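# Latch the lever into the notch numbered 1

## Task

Move the lever into the notch labelled 1 on the small number plates so that its latch sits fully down in that notch; squeezing the red bar next to the handle frees the latch. The lever must stay there by itself at the end, not only because the robot is holding it.

## Robot and tools

Robot: a single Franka FR3 arm with seven joints and a Robotiq 2F-140 two-finger gripper. There is only one arm, so every row covers that arm plus its gripper.

Frame: all positions in results are in the scene frame. Its origin is on the table surface right under the arm base. +z is up, and +y is to the left when facing along +x. The base itself may be slightly tilted relative to the table. end_effector_position is given in metres and end_effector_quat_wxyz as a w,x,y,z quaternion. This point lies midway between the finger pads when they are closed. The fingertips reach about 33 mm past it when closed and about 9 mm when fully open. In the gripper frame the fingers point along +z and close along y. The reported hand position gets less accurate at long reach.

Tool execute_actions: the argument actions is a list holding one item or nothing.
- An empty list only reports the current state and moves nothing.
- A motion item has rows plus an optional steps value (1 to 15, default 15). Each control step lasts 1/30 s. One row is used per step, and the final row is repeated if rows run out.
- A wait item has steps only (up to 300). It sends no command and returns once that many steps have passed since the previous result, with your reply time counted in.
- pictures (true/false) chooses whether camera images come back. They come by default.
A call that is refused sends nothing to the robot.

Row layout: 10 numbers in this order.
1. fr3_joint1 (waist), range -2.744 to 2.744.
2. fr3_joint2 (shoulder), -1.784 to 1.784.
3. fr3_joint3 (upper arm roll), -2.901 to 2.901.
4. fr3_joint4 (elbow), -3.042 to -0.152.
5. fr3_joint5 (forearm roll), -2.807 to 2.807.
6. fr3_joint6 (wrist pitch), 0.544 to 4.517.
7. fr3_joint7 (wrist roll), -3.016 to 3.016.
8. gripper position.
9. gripper force_limit.
10. gripper speed.
The seven joint values are absolute target angles in radians, in the same units as the Joint positions line. They are not offsets.

Joint limits: the actual end of each joint may differ from the listed one by up to 0.018 rad either way. A target more than 0.018 rad beyond a listed end, and farther out than the joint's last reported angle, gets the whole call refused. A target past the real end is cut off at that end. When this happens the result may print "joint sent to its limit", possibly about an earlier action. If that line is missing, it does not prove there is room left.

Gripper values all lie in [-1, 1] and are absolute settings.
- position: +1 is fully open at 140 mm. The pads touch at about -0.8. At -1 the fingers close until they meet resistance.
- force_limit: about 14 N at -1, 60 N at 0 and 107 N at +1, for parts up to 40 mm wide.
- speed: about 30 mm/s at -1, 140 at 0 and 250 at +1.
While closing, the fingertips travel roughly 24 mm farther from the arm, so leave that much space above any surface.

Motion limits: each joint's target is held within a set distance of its measured angle on every step. That distance is 0.248 rad for joints 1 to 4, 0.677 for joint 5, 0.715 for joint 6 and 1.54 for joint 7. If a target would move the hand more than 70 mm from where it is, all joint targets are pulled back toward the current angles. Far moves therefore take several calls or steps. Between calls the arm keeps heading to the last row sent, until it barely moves or a step is HELD. After that, only a new action makes it go farther.

Result lines:
- Joint positions and Joint velocities are listed in row order, in rad and rad/s.
- Joint torques is the drives' total output, which is nonzero even in free air. External joint torques is an estimate of outside push per joint, and it includes friction, noise and any held weight; it may say "no reading".
- position_measured is given in counts: 3 is fully open and 230 is pads touching. It is not linear in mm.
- object_status codes: 0 moving; 1 blocked while opening; 2 blocked while closing, meaning a grip; 3 reached the target or pads touched (a thin item may still be held).
- "joint command not followed" means the clearance check changed or blocked targets. Mounting blocks and posts count as part of the arm.
- HELD marks steps on which your row was not applied, in full or in part.
- MOTOR HOT warns that a motor is nearly overheating. OVER-TEMPERATURE FAULT means the brakes were applied for cooling.

Gripping: send position -1 and confirm object_status is 2. Stopped fingers stay put until the position value changes by at least 0.01, or the object yields. To squeeze harder, raise force_limit and switch position between -1 and -0.98.

Faults to avoid: each joint has a torque limit, in N m: 35, 35, 32, 30, 12, 12, 12 in row order. Any external force on the arm, gripper or held object is limited to 40 N, and held weight counts toward it. Exceeding either limit halts the arm for 10 s and drops the remainder of the call. Avoid dropping things, slipping, slamming, hard impacts and forceful pushing. Keep moves smooth. Holding a load heats the motors.

zoom_image: camera is one of cam_head_left, cam_head_right, cam_high, cam_low or cam_wrist. region is [x0, y0, x1, y1] in pixels of that camera's latest image, with (0,0) at the top left, and at most 504 by 504. The wrist image is 616x616 and the others are 504x504. It returns an enlarged crop.

read_manual: section "licences" returns licence texts only. It does not move anything.

finished_scene: pass scene, the number of the current scene. This ends the scene for good and reports whether the goal was met. The lever must stay latched in notch 1 without the gripper supporting it, so release it and move clear before calling. Replying without any tool call also ends the run.

Each tool is called as a command line: name --argument value for each argument, lists and objects as JSON in quotes; but a table of rows of numbers goes row by row, as --pt "numbers of a row", without its own name.

## Session

execute_actions --actions '[]'

Scene clock: 0.00 s of 5200.00 s.
end_effector_position=(+0.1484, -0.1345, +0.2861) position_measured=3 object_status=3 end_effector_quat_wxyz=(-0.031, +0.860, -0.472, -0.194)
Joint positions: [-0.688 -0.693 -0.028 -2.716 -0.033  1.624 -1.246]
Joint velocities: [-0.    -0.002 -0.001 -0.001  0.001  0.    -0.   ]
Joint torques (N m, as the joint torque sensors report them, + toward a larger angle): no reading
External joint torques (N m, as the arm's controller estimates them; a push from outside toward a larger angle lowers the number): no reading
camera_calibration (this result's frames):
cam_wrist: T_world_to_cam=[[-0.778986, -0.6175, 0.108966, 0.00062009], [-0.381775, 0.604926, 0.698793, -0.0450398], [-0.497422, 0.50275, -0.706975, 0.53231], [0, 0, 0, 1]] pos_world=[0.248071, -0.23999, 0.407736]

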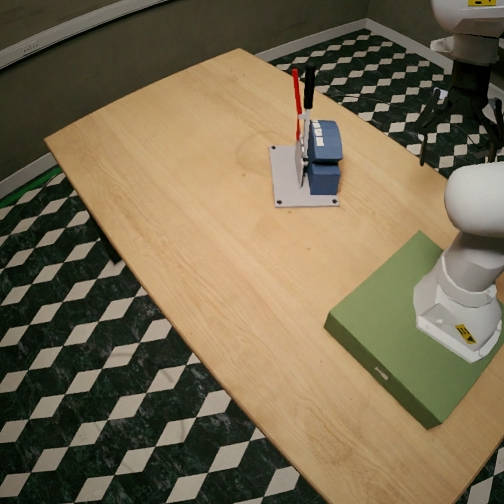

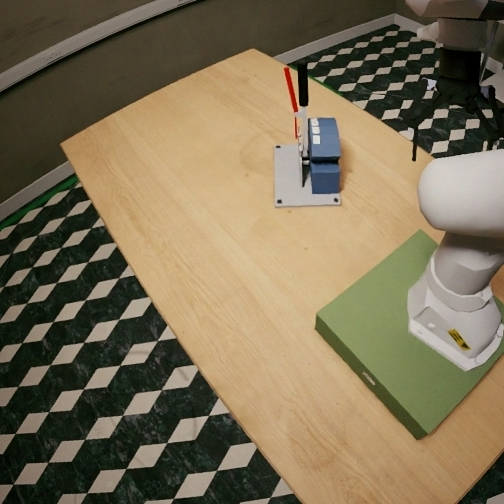

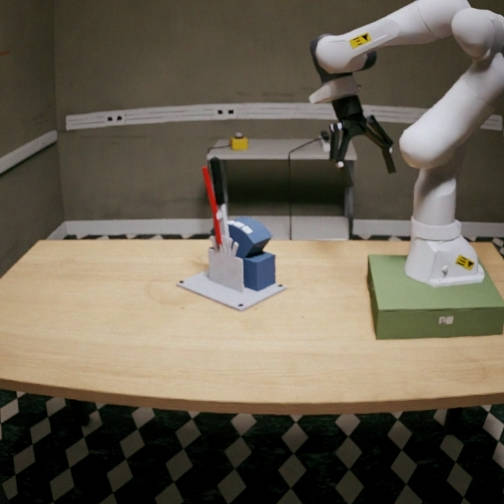

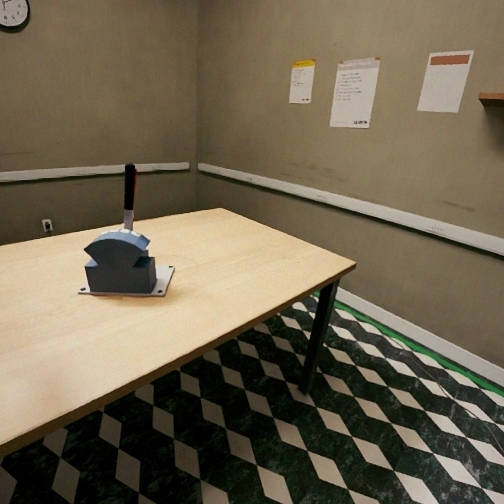

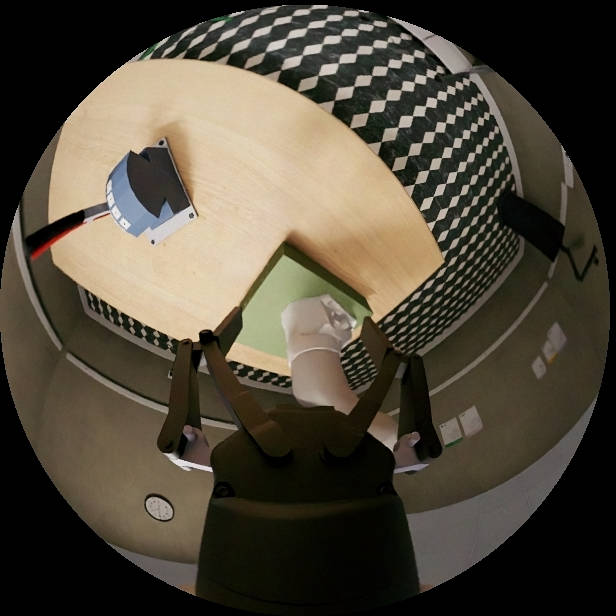

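zoom_image --camera "cam_head_left" --region '[255, 55, 355, 215]'

zoom_image --camera "cam_high" --region '[165, 145, 300, 320]'

zoom_image --camera "cam_low" --region '[70, 155, 185, 305]'

zoom_image --camera "cam_wrist" --region '[70, 130, 205, 255]'

Region (255, 55, 355, 215) of cam_head_left's 504x504 image, scaled by 3.150, with more detail than that image has; it fills the left 315 columns of this view, and the rest is white.

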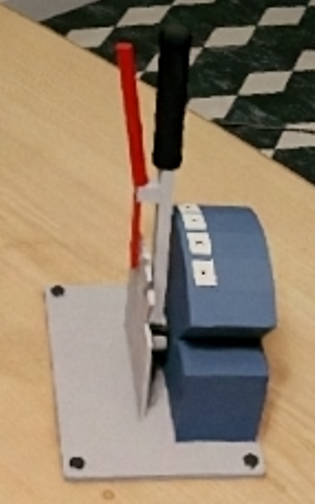

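Region (165, 145, 300, 320) of cam_high's 504x504 image, scaled by 2.880, with more detail than that image has; it fills the left 389 columns of this view, and the rest is white.

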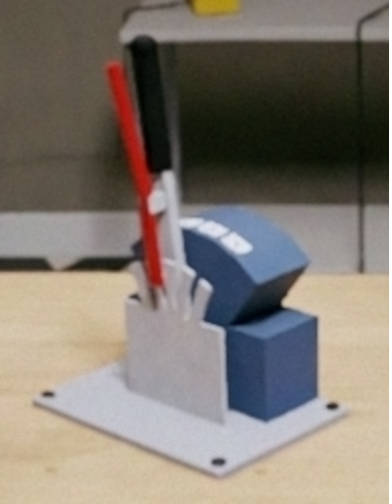

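Region (70, 155, 185, 305) of cam_low's 504x504 image, scaled by 3.360, with more detail than that image has; it fills the left 386 columns of this view, and the rest is white.

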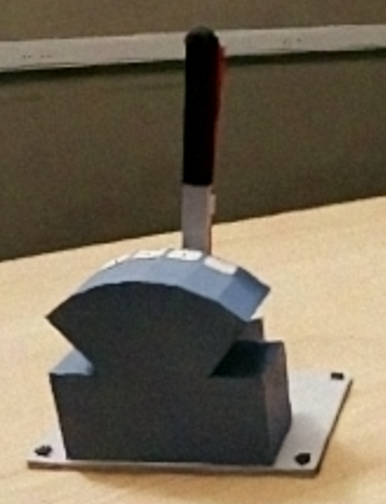

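Region (70, 130, 205, 255) of cam_wrist's 616x616 image, scaled by 3.733, with more detail than that image has; it fills the top 467 rows of this view, and the rest is white.

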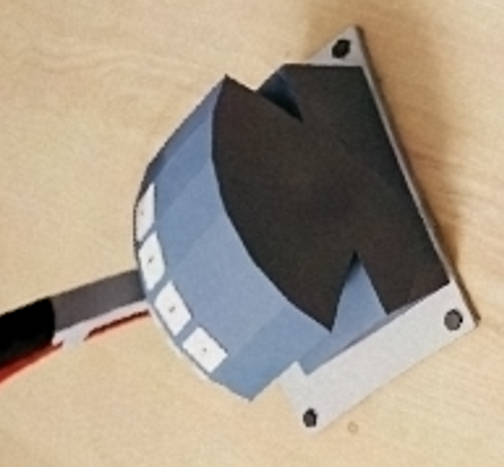

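execute_actions --actions '[{"rows": [[-0.35, -0.55, 0.0, -2.78, 0.0, 2.15, -1.08, 1, -0.6, 0.3]], "steps": 15}]' --pictures false

execute_actions --actions '[{"rows": [[-0.005, -0.3646, 0.0, -2.8659, 0.0, 2.5013, -0.9165, 1, -0.6, 0.3]], "steps": 15}]' --pictures false

execute_actions --actions '[{"steps": 20}]'

Scene clock: 56.70 s of 5200.00 s.
end_effector_position=(+0.2880, -0.1015, +0.2286) position_measured=3 object_status=3 end_effector_quat_wxyz=(+0.004, +0.924, -0.378, -0.062)
Joint positions: [-0.353 -0.552  0.001 -2.779 -0.003  2.099 -1.127]
Joint velocities: [ 0.026  0.001 -0.    -0.     0.011  0.297  0.144]
Joint torques (N m, as the joint torque sensors report them, + toward a larger angle): [-0.13 -9.69 -0.13 20.99  1.19  2.8   0.1 ]
External joint torques (N m, as the arm's controller estimates them; a push from outside toward a larger angle lowers the number): [ 0.01  1.23  0.51 -1.27  0.52  0.72  0.1 ]
Steps of this call (steps 1 to 90: nothing new was sent; then 53.20 s passed at rest; steps 91 to 105: all 15 steps of this action). Readings (joint positions | what the end effector reports):
91: [-0.664 -0.684 -0.031 -2.720 -0.032 1.662 -1.239] | position_measured=3 object_status=3
92: [-0.628 -0.665 -0.028 -2.726 -0.029 1.704 -1.232] | position_measured=3 object_status=3
94: [-0.546 -0.628 -0.022 -2.742 -0.023 1.785 -1.216] | position_measured=3 object_status=3
98: [-0.406 -0.571 -0.005 -2.769 -0.011 1.952 -1.178] | position_measured=3 object_status=3
105: the state above

Scene clock: 57.20 s of 5200.00 s.
end_effector_position=(+0.3383, +0.0036, +0.1581) position_measured=3 object_status=3 end_effector_quat_wxyz=(+0.004, +0.957, -0.290, -0.012)
Joint positions: [-0.008 -0.366  0.002 -2.866 -0.002  2.471 -0.967]
Joint velocities: [ 0.009  0.001 -0.009  0.001  0.002  0.17   0.155]
Joint torques (N m, as the joint torque sensors report them, + toward a larger angle): [  0.61 -13.32  -0.28  19.13   1.08   3.05   0.24]
External joint torques (N m, as the arm's controller estimates them; a push from outside toward a larger angle lowers the number): [ 0.71  1.18  0.16 -0.57  0.57  0.66  0.25]
Steps of this call (steps 1 to 15: all 15 steps of this action). Readings (joint positions | what the end effector reports):
1: [-0.321 -0.535 -0.008 -2.784 -0.003 2.141 -1.115] | position_measured=3 object_status=3
2: [-0.274 -0.504 -0.009 -2.795 -0.003 2.183 -1.102] | position_measured=3 object_status=3
4: [-0.170 -0.445 -0.007 -2.823 -0.003 2.258 -1.077] | position_measured=3 object_status=3
8: [-0.031 -0.374 0.004 -2.862 -0.003 2.387 -1.022] | position_measured=3 object_status=3
15: the state above

Scene clock: 57.87 s of 5200.00 s.
end_effector_position=(+0.3470, +0.0039, +0.1604) position_measured=3 object_status=3 end_effector_quat_wxyz=(-0.000, +0.951, -0.310, +0.001)
Joint positions: [-0.007 -0.366  0.002 -2.866 -0.002  2.498 -0.925]
Joint velocities: [-0.     0.001 -0.001 -0.     0.001  0.003  0.018]
Joint torques (N m, as the joint torque sensors report them, + toward a larger angle): [  0.54 -13.32  -0.45  18.88   1.04   3.17   0.15]
External joint torques (N m, as the arm's controller estimates them; a push from outside toward a larger angle lowers the number): [ 0.52  1.41 -0.12 -1.11  0.53  0.63  0.15]
Steps of this call (steps 1 to 20: the robot went on to your last target). Readings (joint positions | what the end effector reports):
1: [-0.007 -0.366 0.002 -2.866 -0.002 2.476 -0.962] | position_measured=3 object_status=3
2: [-0.007 -0.366 0.002 -2.866 -0.002 2.480 -0.958] | position_measured=3 object_status=3
4: [-0.007 -0.366 0.002 -2.866 -0.002 2.486 -0.950] | position_measured=3 object_status=3
8: [-0.007 -0.366 0.002 -2.866 -0.002 2.493 -0.940] | position_measured=3 object_status=3
20: the state above
camera_calibration (this result's frames):
cam_wrist: T_world_to_cam=[[-0.523504, -0.851985, 0.00812275, 0.18283], [-0.78545, 0.486272, 0.382893, 0.2261], [-0.330169, 0.194066, -0.923757, 0.450614], [0, 0, 0, 1]] pos_world=[0.422081, -0.0416272, 0.3282]

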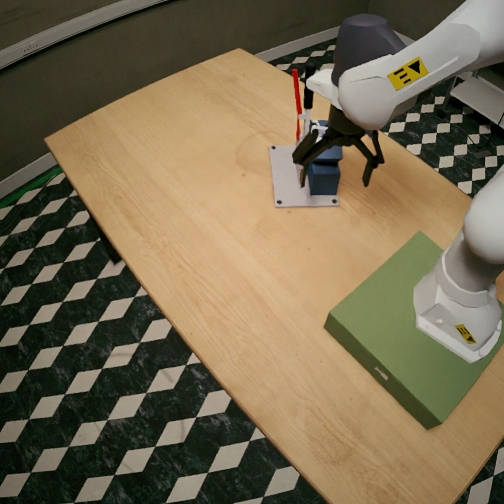

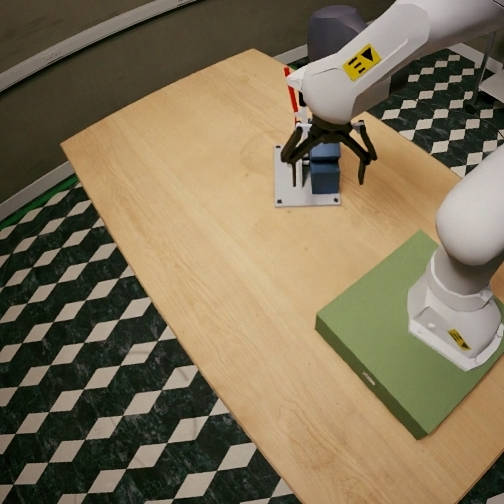

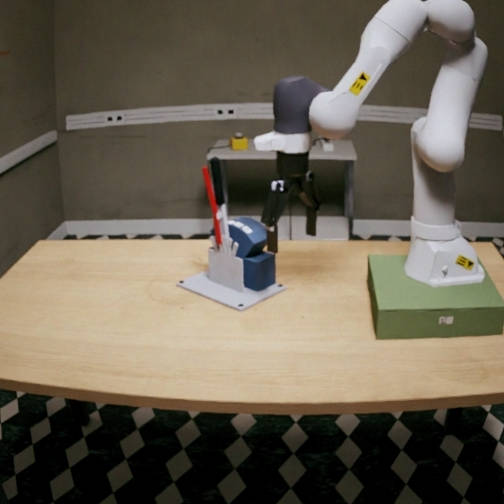

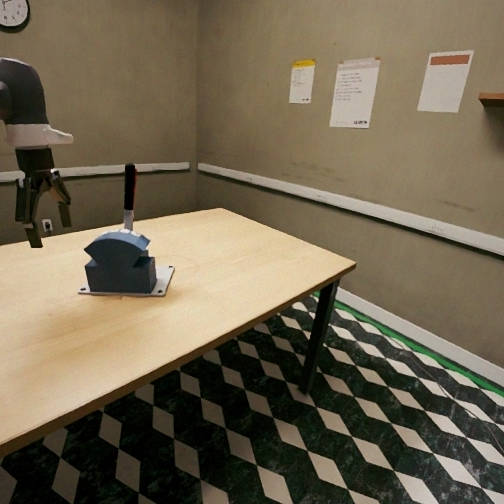

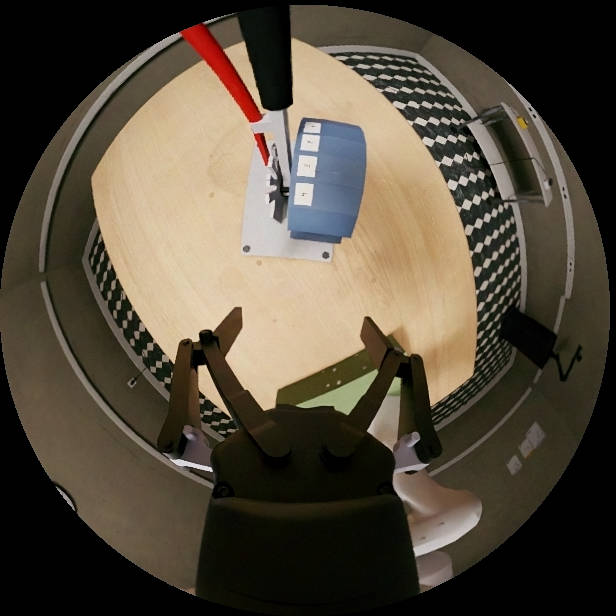

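zoom_image --camera "cam_wrist" --region '[240, 105, 350, 225]'

Region (240, 105, 350, 225) of cam_wrist's 616x616 image, scaled by 4.200, with more detail than that image has; it fills the left 462 columns of this view, and the rest is white.

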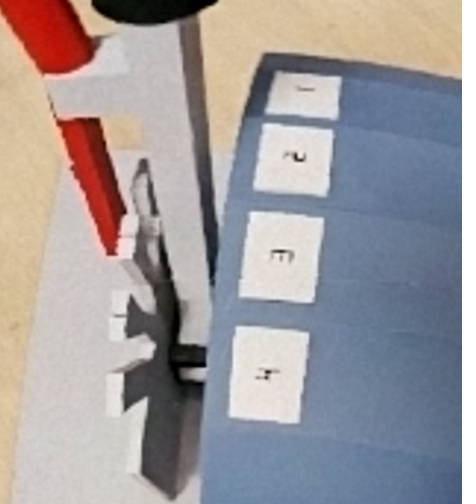

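execute_actions --actions '[{"rows": [[-0.03, -0.45, 0.0, -2.3, 0.0, 1.85, -0.95, 1, -0.6, 0.3]], "steps": 15}]' --pictures false

execute_actions --actions '[{"steps": 5}]' --pictures false

execute_actions --actions '[{"rows": [[-0.1518, -0.0326, 0.0, -1.8468, 0.0, 1.8142, -1.0568, 1, -0.6, 0.3]], "steps": 15}]' --pictures false

execute_actions --actions '[{"steps": 25}]'

Scene clock: 88.43 s of 5200.00 s.
end_effector_position=(+0.4341, -0.0050, +0.3968) position_measured=3 object_status=3 end_effector_quat_wxyz=(-0.011, +0.949, -0.314, +0.034)
Joint positions: [-0.028 -0.458  0.001 -2.301 -0.002  1.911 -0.94 ]
Joint velocities: [-0.001  0.037  0.001  0.028 -0.001 -0.342 -0.024]
Joint torques (N m, as the joint torque sensors report them, + toward a larger angle): [ -1.31 -13.05  -0.38  23.2    1.23   2.09  -0.25]
External joint torques (N m, as the arm's controller estimates them; a push from outside toward a larger angle lowers the number): [-1.37  1.6  -0.05 -0.14  0.45 -0.51 -0.25]
Steps of this call (steps 1 to 15: the robot went on to your last target; steps 16 to 90: nothing new was sent; then 27.07 s passed at rest; steps 91 to 105: all 15 steps of this action). Readings (joint positions | what the end effector reports):
91: [-0.009 -0.370 0.002 -2.833 -0.002 2.418 -0.922] | position_measured=3 object_status=3
92: [-0.014 -0.382 0.002 -2.783 -0.002 2.343 -0.923] | position_measured=3 object_status=3
94: [-0.020 -0.407 0.002 -2.670 -0.002 2.223 -0.927] | position_measured=3 object_status=3
98: [-0.025 -0.434 0.002 -2.446 -0.002 2.064 -0.932] | position_measured=3 object_status=3
105: the state above

Scene clock: 88.60 s of 5200.00 s.
end_effector_position=(+0.4226, -0.0049, +0.3908) position_measured=3 object_status=3 end_effector_quat_wxyz=(-0.004, +0.950, -0.313, +0.014)
Joint positions: [-0.028 -0.452  0.001 -2.301 -0.002  1.874 -0.942]
Joint velocities: [ 0.001  0.01   0.001 -0.001  0.    -0.129 -0.013]
Joint torques (N m, as the joint torque sensors report them, + toward a larger angle): [ -1.27 -15.26  -0.13  24.37   1.2    2.24  -0.16]
External joint torques (N m, as the arm's controller estimates them; a push from outside toward a larger angle lowers the number): [-1.32  1.69  0.23 -0.6   0.39 -0.44 -0.16]
Steps of this call (steps 1 to 5: the robot went on to your last target). Readings (joint positions | what the end effector reports):
1: [-0.028 -0.456 0.001 -2.301 -0.002 1.900 -0.940] | position_measured=3 object_status=3
2: [-0.028 -0.455 0.001 -2.301 -0.002 1.892 -0.941] | position_measured=3 object_status=3
4: [-0.028 -0.452 0.001 -2.301 -0.002 1.879 -0.942] | position_measured=3 object_status=3
5: the state above

Scene clock: 89.10 s of 5200.00 s.
end_effector_position=(+0.5472, -0.0757, +0.3995) position_measured=3 object_status=3 end_effector_quat_wxyz=(-0.001, +0.943, -0.332, +0.003)
Joint positions: [-0.152 -0.032 -0.002 -1.85  -0.001  1.821 -1.03 ]
Joint velocities: [ 0.001  0.     0.004  0.043  0.    -0.019 -0.077]
Joint torques (N m, as the joint torque sensors report them, + toward a larger angle): [ -0.34 -29.92   1.28  23.39   1.1    2.11  -0.16]
External joint torques (N m, as the arm's controller estimates them; a push from outside toward a larger angle lowers the number): [-0.26  0.15  1.37 -0.33  0.3  -0.32 -0.16]
Steps of this call (steps 1 to 15: all 15 steps of this action). Readings (joint positions | what the end effector reports):
1: [-0.049 -0.412 0.010 -2.251 -0.001 1.855 -0.951] | position_measured=3 object_status=3
2: [-0.072 -0.350 0.011 -2.181 -0.001 1.851 -0.960] | position_measured=3 object_status=3
4: [-0.111 -0.219 0.006 -2.040 -0.001 1.842 -0.976] | position_measured=3 object_status=3
8: [-0.148 -0.057 -0.003 -1.886 -0.001 1.832 -1.003] | position_measured=3 object_status=3
15: the state above

Scene clock: 89.93 s of 5200.00 s.
end_effector_position=(+0.5468, -0.0754, +0.4003) position_measured=3 object_status=3 end_effector_quat_wxyz=(-0.001, +0.947, -0.321, +0.003)
Joint positions: [-0.152 -0.032 -0.001 -1.848 -0.001  1.817 -1.052]
Joint velocities: [-0.     0.     0.     0.     0.    -0.    -0.003]
Joint torques (N m, as the joint torque sensors report them, + toward a larger angle): [ -0.52 -30.08   2.2   24.44   1.07   2.14  -0.19]
External joint torques (N m, as the arm's controller estimates them; a push from outside toward a larger angle lowers the number): [-0.54  0.93  2.21 -0.03  0.25 -0.4  -0.2 ]
Steps of this call (steps 1 to 25: the robot went on to your last target). Readings (joint positions | what the end effector reports):
1: [-0.152 -0.032 -0.002 -1.849 -0.001 1.820 -1.032] | position_measured=3 object_status=3
2: [-0.152 -0.032 -0.002 -1.849 -0.001 1.820 -1.035] | position_measured=3 object_status=3
4: [-0.152 -0.032 -0.002 -1.848 -0.001 1.819 -1.038] | position_measured=3 object_status=3
8: [-0.152 -0.032 -0.001 -1.848 -0.001 1.818 -1.044] | position_measured=3 object_status=3
25: the state above
camera_calibration (this result's frames):
cam_wrist: T_world_to_cam=[[-0.542946, -0.839747, 0.00592585, 0.230365], [-0.775221, 0.503914, 0.380923, 0.32626], [-0.322865, 0.202227, -0.924588, 0.750573], [0, 0, 0, 1]] pos_world=[0.620333, -0.122744, 0.568326]

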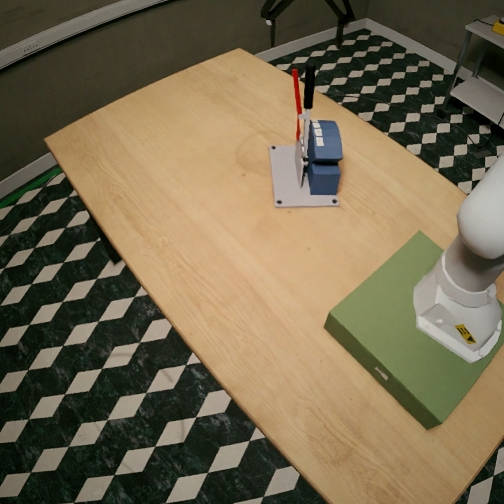

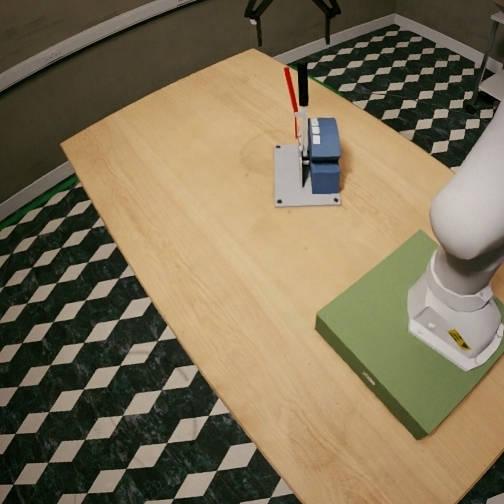

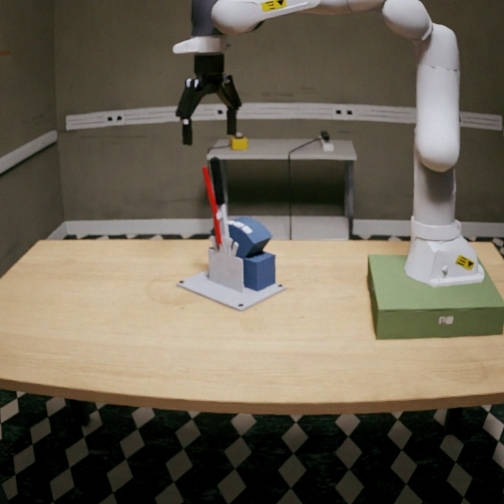

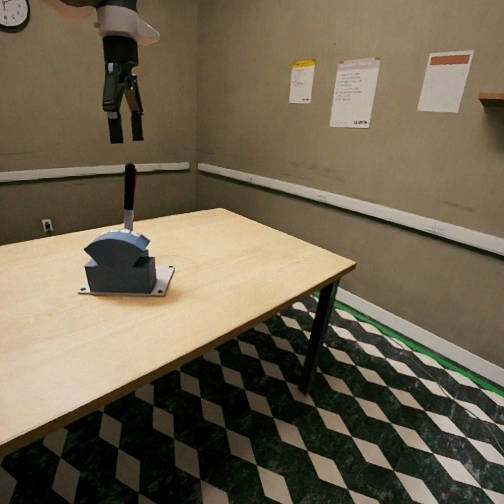

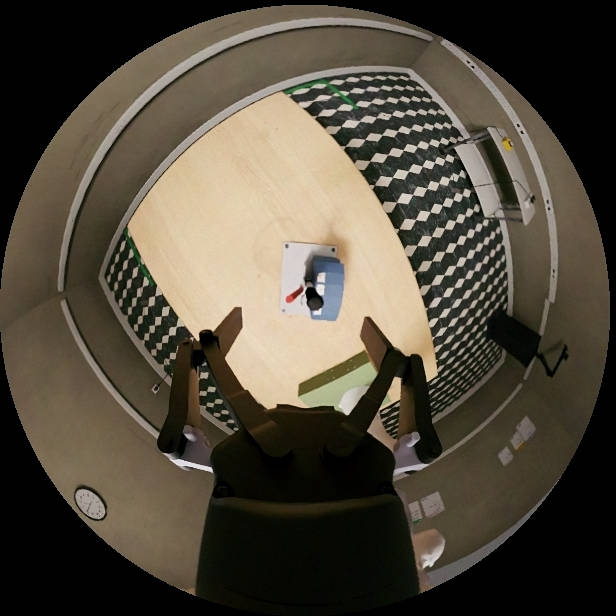

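zoom_image --camera "cam_wrist" --region '[265, 232, 355, 327]'

zoom_image --camera "cam_high" --region '[195, 195, 275, 275]'

Region (265, 232, 355, 327) of cam_wrist's 616x616 image, scaled by 5.305, with more detail than that image has; it fills the left 477 columns of this view, and the rest is white.

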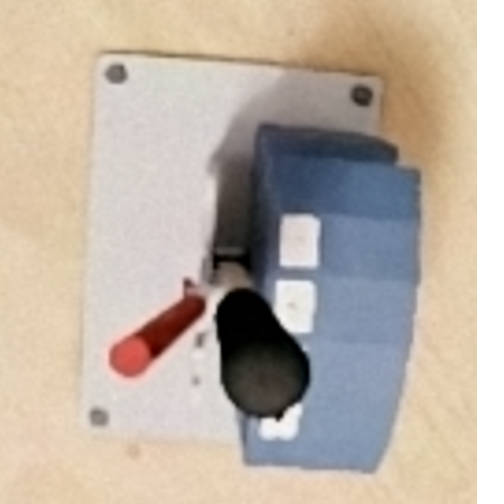

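Region (195, 195, 275, 275) of cam_high's 504x504 image, scaled by 6.300, with more detail than that image has.

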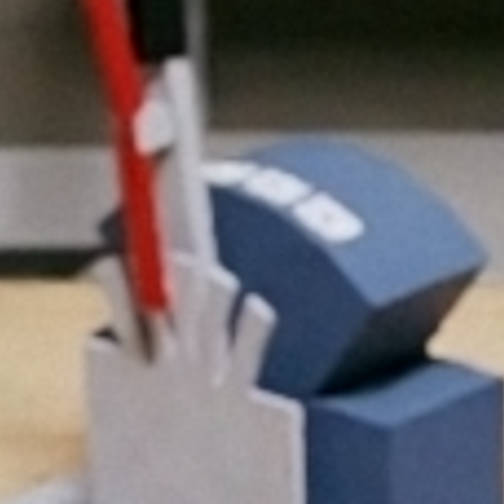

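execute_actions --actions '[{"rows": [[-0.1624, 0.0062, 0.0, -2.0509, 0.0, 2.0571, -1.0689, 1, -0.6, -0.3]], "steps": 15}]' --pictures false

execute_actions --actions '[{"steps": 20}]'

Scene clock: 134.53 s of 5200.00 s.
end_effector_position=(+0.5379, -0.0784, +0.3010) position_measured=3 object_status=3 end_effector_quat_wxyz=(+0.001, +0.947, -0.320, -0.008)
Joint positions: [-0.161  0.008 -0.001 -2.051 -0.001  2.04  -1.063]
Joint velocities: [ 0.    -0.018  0.     0.002  0.001  0.091 -0.008]
Joint torques (N m, as the joint torque sensors report them, + toward a larger angle): [ -1.29 -30.6    1.33  22.89   0.93   2.97  -0.18]
External joint torques (N m, as the arm's controller estimates them; a push from outside toward a larger angle lowers the number): [-1.46  0.06  1.15 -0.29  0.18  0.61 -0.18]
Steps of this call (steps 1 to 15: the robot went on to your last target; steps 16 to 90: nothing new was sent; then 41.10 s passed at rest; steps 91 to 105: all 15 steps of this action). Readings (joint positions | what the end effector reports):
91: [-0.153 -0.039 -0.001 -1.877 -0.001 1.849 -1.054] | position_measured=3 object_status=3
92: [-0.154 -0.038 -0.001 -1.915 -0.001 1.879 -1.055] | position_measured=3 object_status=3
94: [-0.158 -0.018 -0.001 -1.987 -0.001 1.935 -1.057] | position_measured=3 object_status=3
98: [-0.161 0.016 -0.001 -2.049 -0.001 1.996 -1.060] | position_measured=3 object_status=3
105: the state above

Scene clock: 135.20 s of 5200.00 s.
end_effector_position=(+0.5425, -0.0791, +0.3025) position_measured=3 object_status=3 end_effector_quat_wxyz=(-0.001, +0.948, -0.319, -0.001)
Joint positions: [-0.161  0.007 -0.001 -2.051 -0.001  2.054 -1.065]
Joint velocities: [-0.001 -0.001 -0.002  0.     0.002  0.002 -0.   ]
Joint torques (N m, as the joint torque sensors report them, + toward a larger angle): [ -1.22 -31.6    1.35  23.55   0.95   3.08  -0.24]
External joint torques (N m, as the arm's controller estimates them; a push from outside toward a larger angle lowers the number): [-1.19  0.29  1.37 -0.45  0.2   0.55 -0.24]
Steps of this call (steps 1 to 20: the robot went on to your last target). Readings (joint positions | what the end effector reports):
1: [-0.161 0.008 -0.001 -2.051 -0.001 2.042 -1.063] | position_measured=3 object_status=3
2: [-0.161 0.007 -0.001 -2.051 -0.001 2.045 -1.063] | position_measured=3 object_status=3
4: [-0.161 0.007 -0.001 -2.051 -0.001 2.048 -1.064] | position_measured=3 object_status=3
8: [-0.161 0.007 -0.001 -2.051 -0.001 2.051 -1.064] | position_measured=3 object_status=3
20: the state above
camera_calibration (this result's frames):
cam_wrist: T_world_to_cam=[[-0.538462, -0.842608, 0.00837109, 0.222151], [-0.775424, 0.499369, 0.386456, 0.360058], [-0.329811, 0.201601, -0.92227, 0.66251], [0, 0, 0, 1]] pos_world=[0.617321, -0.126178, 0.470007]

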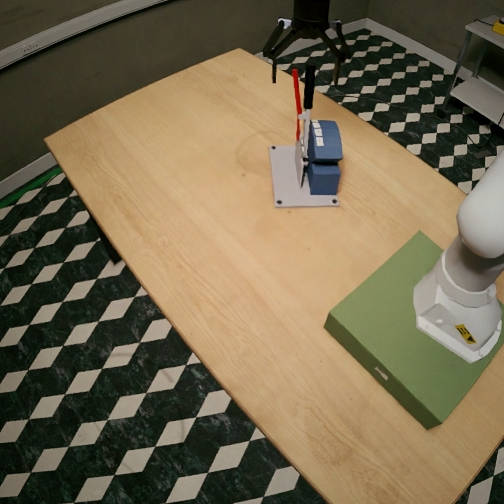

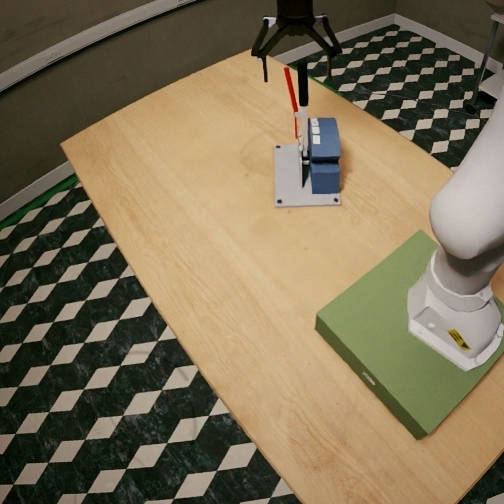

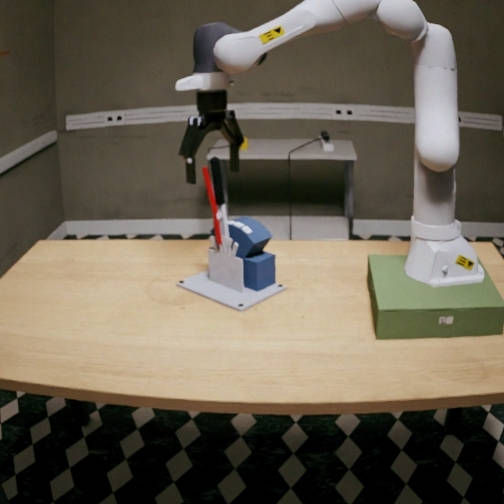

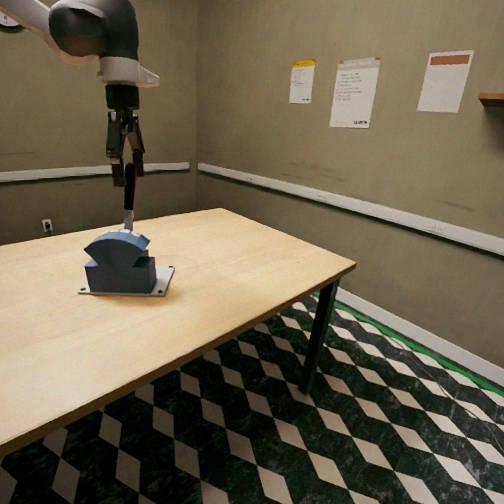

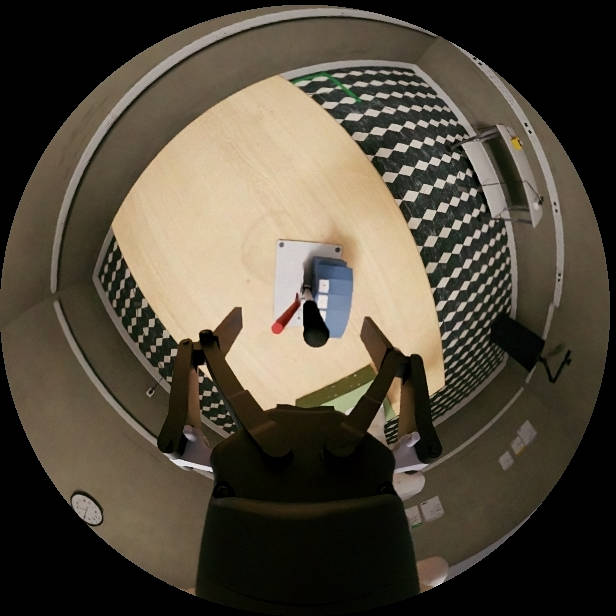

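execute_actions --actions '[]'

Scene clock: 147.37 s of 5200.00 s.
end_effector_position=(+0.5426, -0.0791, +0.3026) position_measured=3 object_status=3 end_effector_quat_wxyz=(-0.001, +0.948, -0.319, -0.000)
Joint positions: [-0.161  0.007 -0.001 -2.051 -0.001  2.054 -1.065]
Joint velocities: [ 0.     0.001 -0.001 -0.    -0.    -0.    -0.001]
Joint torques (N m, as the joint torque sensors report them, + toward a larger angle): [ -1.33 -31.54   1.61  23.23   0.94   3.11  -0.18]
External joint torques (N m, as the arm's controller estimates them; a push from outside toward a larger angle lowers the number): [-1.29  0.28  1.65 -0.72  0.19  0.59 -0.18]
Steps of this call (steps 1 to 15: the robot went on to your last target; steps 16 to 90: nothing new was sent; then 9.17 s passed at rest). Readings (joint positions | what the end effector reports):
1: [-0.161 0.007 -0.001 -2.051 -0.001 2.054 -1.065] | position_measured=3 object_status=3
2: [-0.161 0.007 -0.001 -2.051 -0.001 2.054 -1.065] | position_measured=3 object_status=3
4: [-0.161 0.007 -0.001 -2.051 -0.001 2.054 -1.065] | position_measured=3 object_status=3
8: [-0.161 0.007 -0.001 -2.051 -0.001 2.054 -1.065] | position_measured=3 object_status=3
90: the state above
The arm was judged still, so your last target was given up. Only a new action makes it travel on or press farther. Fingers that are still opening or closing keep moving.
camera_calibration (this result's frames):
cam_wrist: T_world_to_cam=[[-0.538246, -0.842748, 0.00822569, 0.222083], [-0.775689, 0.499185, 0.386161, 0.36037], [-0.329543, 0.201469, -0.922395, 0.662466], [0, 0, 0, 1]] pos_world=[0.617382, -0.126198, 0.470068]

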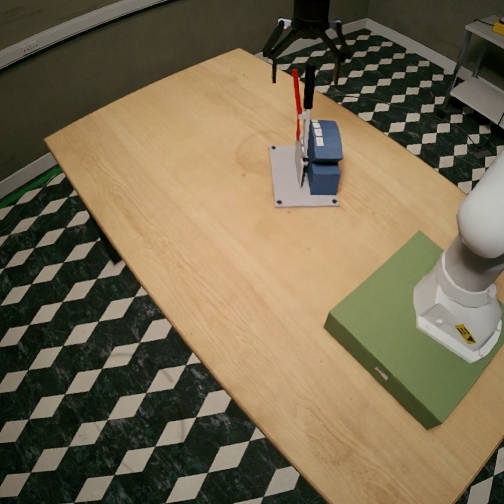

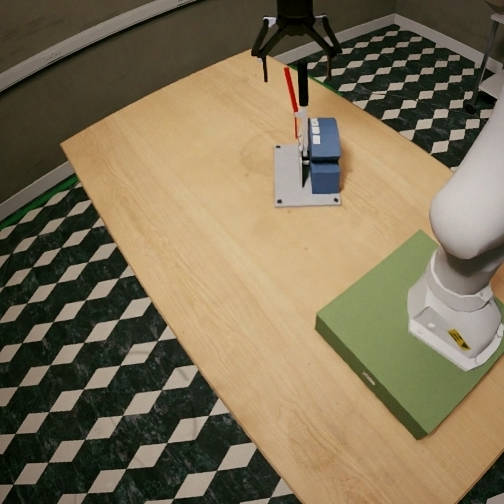

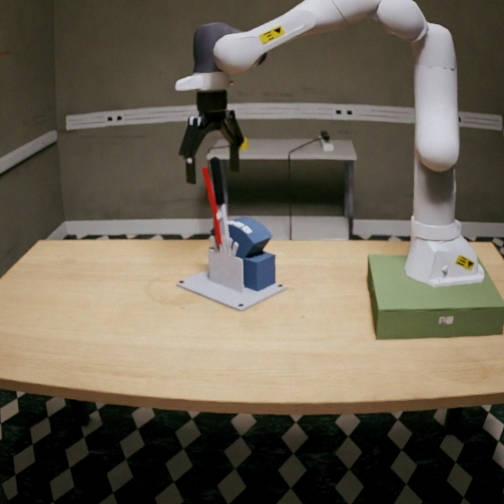

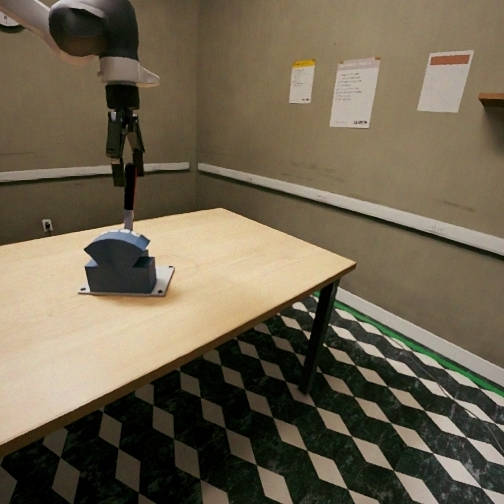

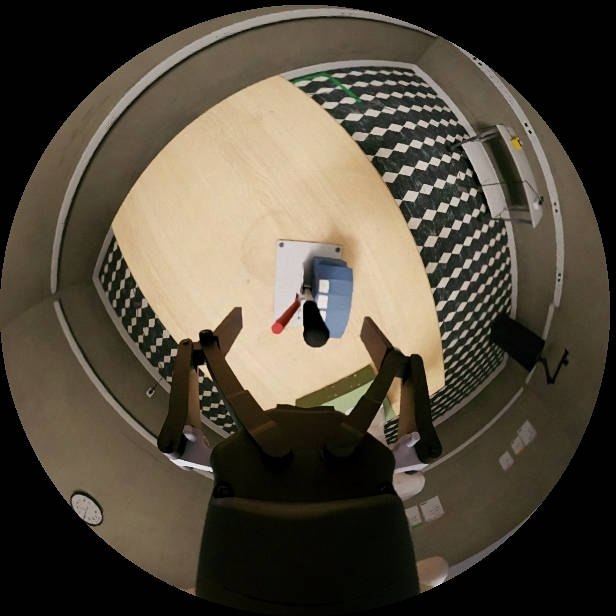

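execute_actions --actions '[{"rows": [[-0.1624,0.0062,0,-2.0509,0,2.0571,-1.0689,-1,-0.6,-0.3]], "steps": 15}]' --pictures false

execute_actions --actions '[{"steps": 40}]'

Scene clock: 152.67 s of 5200.00 s.
end_effector_position=(+0.5428, -0.0792, +0.3028) position_measured=83 object_status=0 end_effector_quat_wxyz=(-0.001, +0.948, -0.319, +0.000)
Joint positions: [-0.161  0.007 -0.001 -2.051 -0.001  2.055 -1.065]
Joint velocities: [-0.001 -0.    -0.     0.001 -0.001  0.001  0.001]
Joint torques (N m, as the joint torque sensors report them, + toward a larger angle): [ -1.32 -31.79   1.33  23.24   0.94   3.02  -0.18]
External joint torques (N m, as the arm's controller estimates them; a push from outside toward a larger angle lowers the number): [-1.21 -0.03  1.44 -0.68  0.19  0.5  -0.18]
Steps of this call (steps 1 to 90: nothing new was sent; then 1.80 s passed at rest; steps 91 to 105: all 15 steps of this action). Readings (joint positions | what the end effector reports):
91: [-0.161 0.007 -0.001 -2.051 -0.001 2.054 -1.065] | position_measured=3 object_status=0
92: [-0.161 0.007 -0.001 -2.051 -0.001 2.054 -1.065] | position_measured=8 object_status=0
94: [-0.161 0.007 -0.001 -2.051 -0.001 2.054 -1.065] | position_measured=19 object_status=0
98: [-0.161 0.007 -0.001 -2.051 -0.001 2.055 -1.065] | position_measured=43 object_status=0
105: the state above

Scene clock: 154.00 s of 5200.00 s.
end_effector_position=(+0.5425, -0.0859, +0.3050) position_measured=177 object_status=2 end_effector_quat_wxyz=(-0.000, +0.946, -0.324, +0.002)
Joint positions: [-0.168  0.004 -0.005 -2.05  -0.002  2.054 -1.066]
Joint velocities: [ 0.001  0.001 -0.001  0.     0.    -0.001  0.   ]
Joint torques (N m, as the joint torque sensors report them, + toward a larger angle): [  2.7  -29.51   4.11  22.68   1.2    3.16  -0.21]
External joint torques (N m, as the arm's controller estimates them; a push from outside toward a larger angle lowers the number): [ 2.6   2.13  4.02 -1.23  0.45  0.63 -0.21]
Steps of this call (steps 1 to 15: the robot went on to your last target; steps 16 to 40: nothing new was sent). Readings (joint positions | what the end effector reports):
1: [-0.161 0.007 -0.001 -2.051 -0.001 2.055 -1.065] | position_measured=89 object_status=0
2: [-0.161 0.007 -0.001 -2.051 -0.001 2.055 -1.065] | position_measured=94 object_status=0
4: [-0.161 0.007 -0.001 -2.051 -0.001 2.055 -1.065] | position_measured=106 object_status=0
8: [-0.161 0.007 -0.001 -2.051 -0.001 2.055 -1.065] | position_measured=129 object_status=0
40: the state above
The arm was judged still, so your last target was given up. Only a new action makes it travel on or press farther. Fingers that are still opening or closing keep moving.
camera_calibration (this result's frames):
cam_wrist: T_world_to_cam=[[-0.547457, -0.836803, 0.00723238, 0.222131], [-0.771853, 0.508267, 0.381979, 0.362687], [-0.323317, 0.203535, -0.924143, 0.663399], [0, 0, 0, 1]] pos_world=[0.616036, -0.133487, 0.47293]

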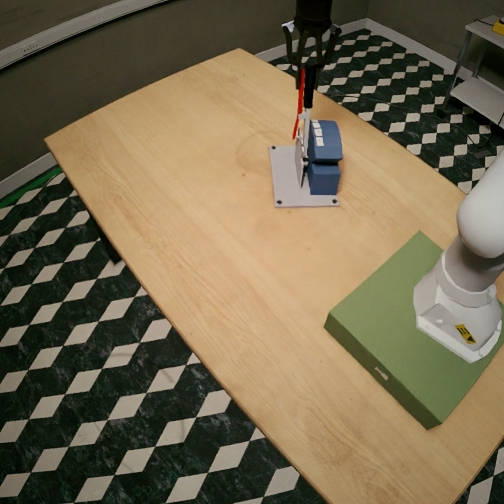

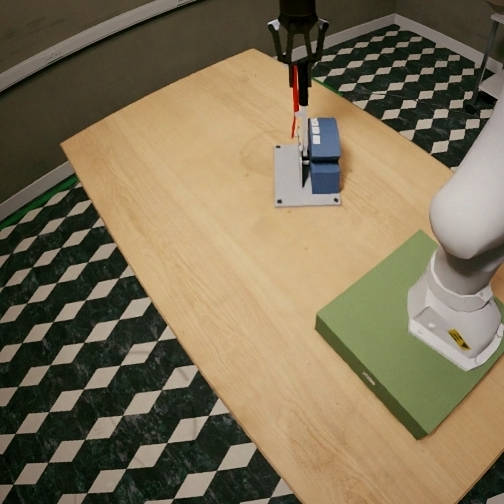

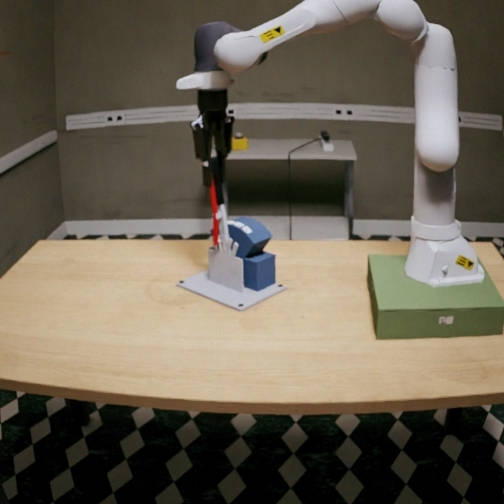

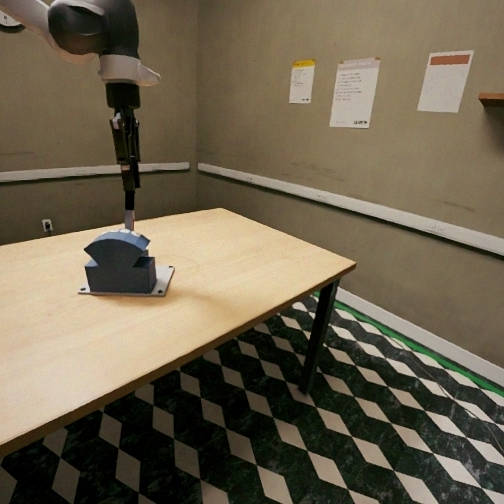

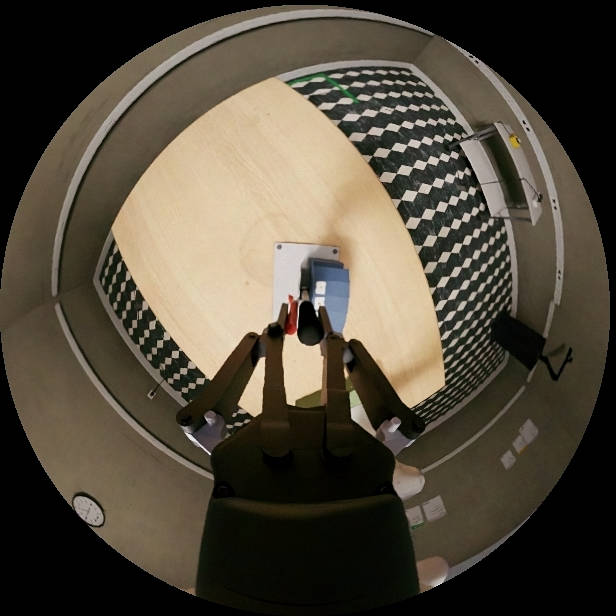

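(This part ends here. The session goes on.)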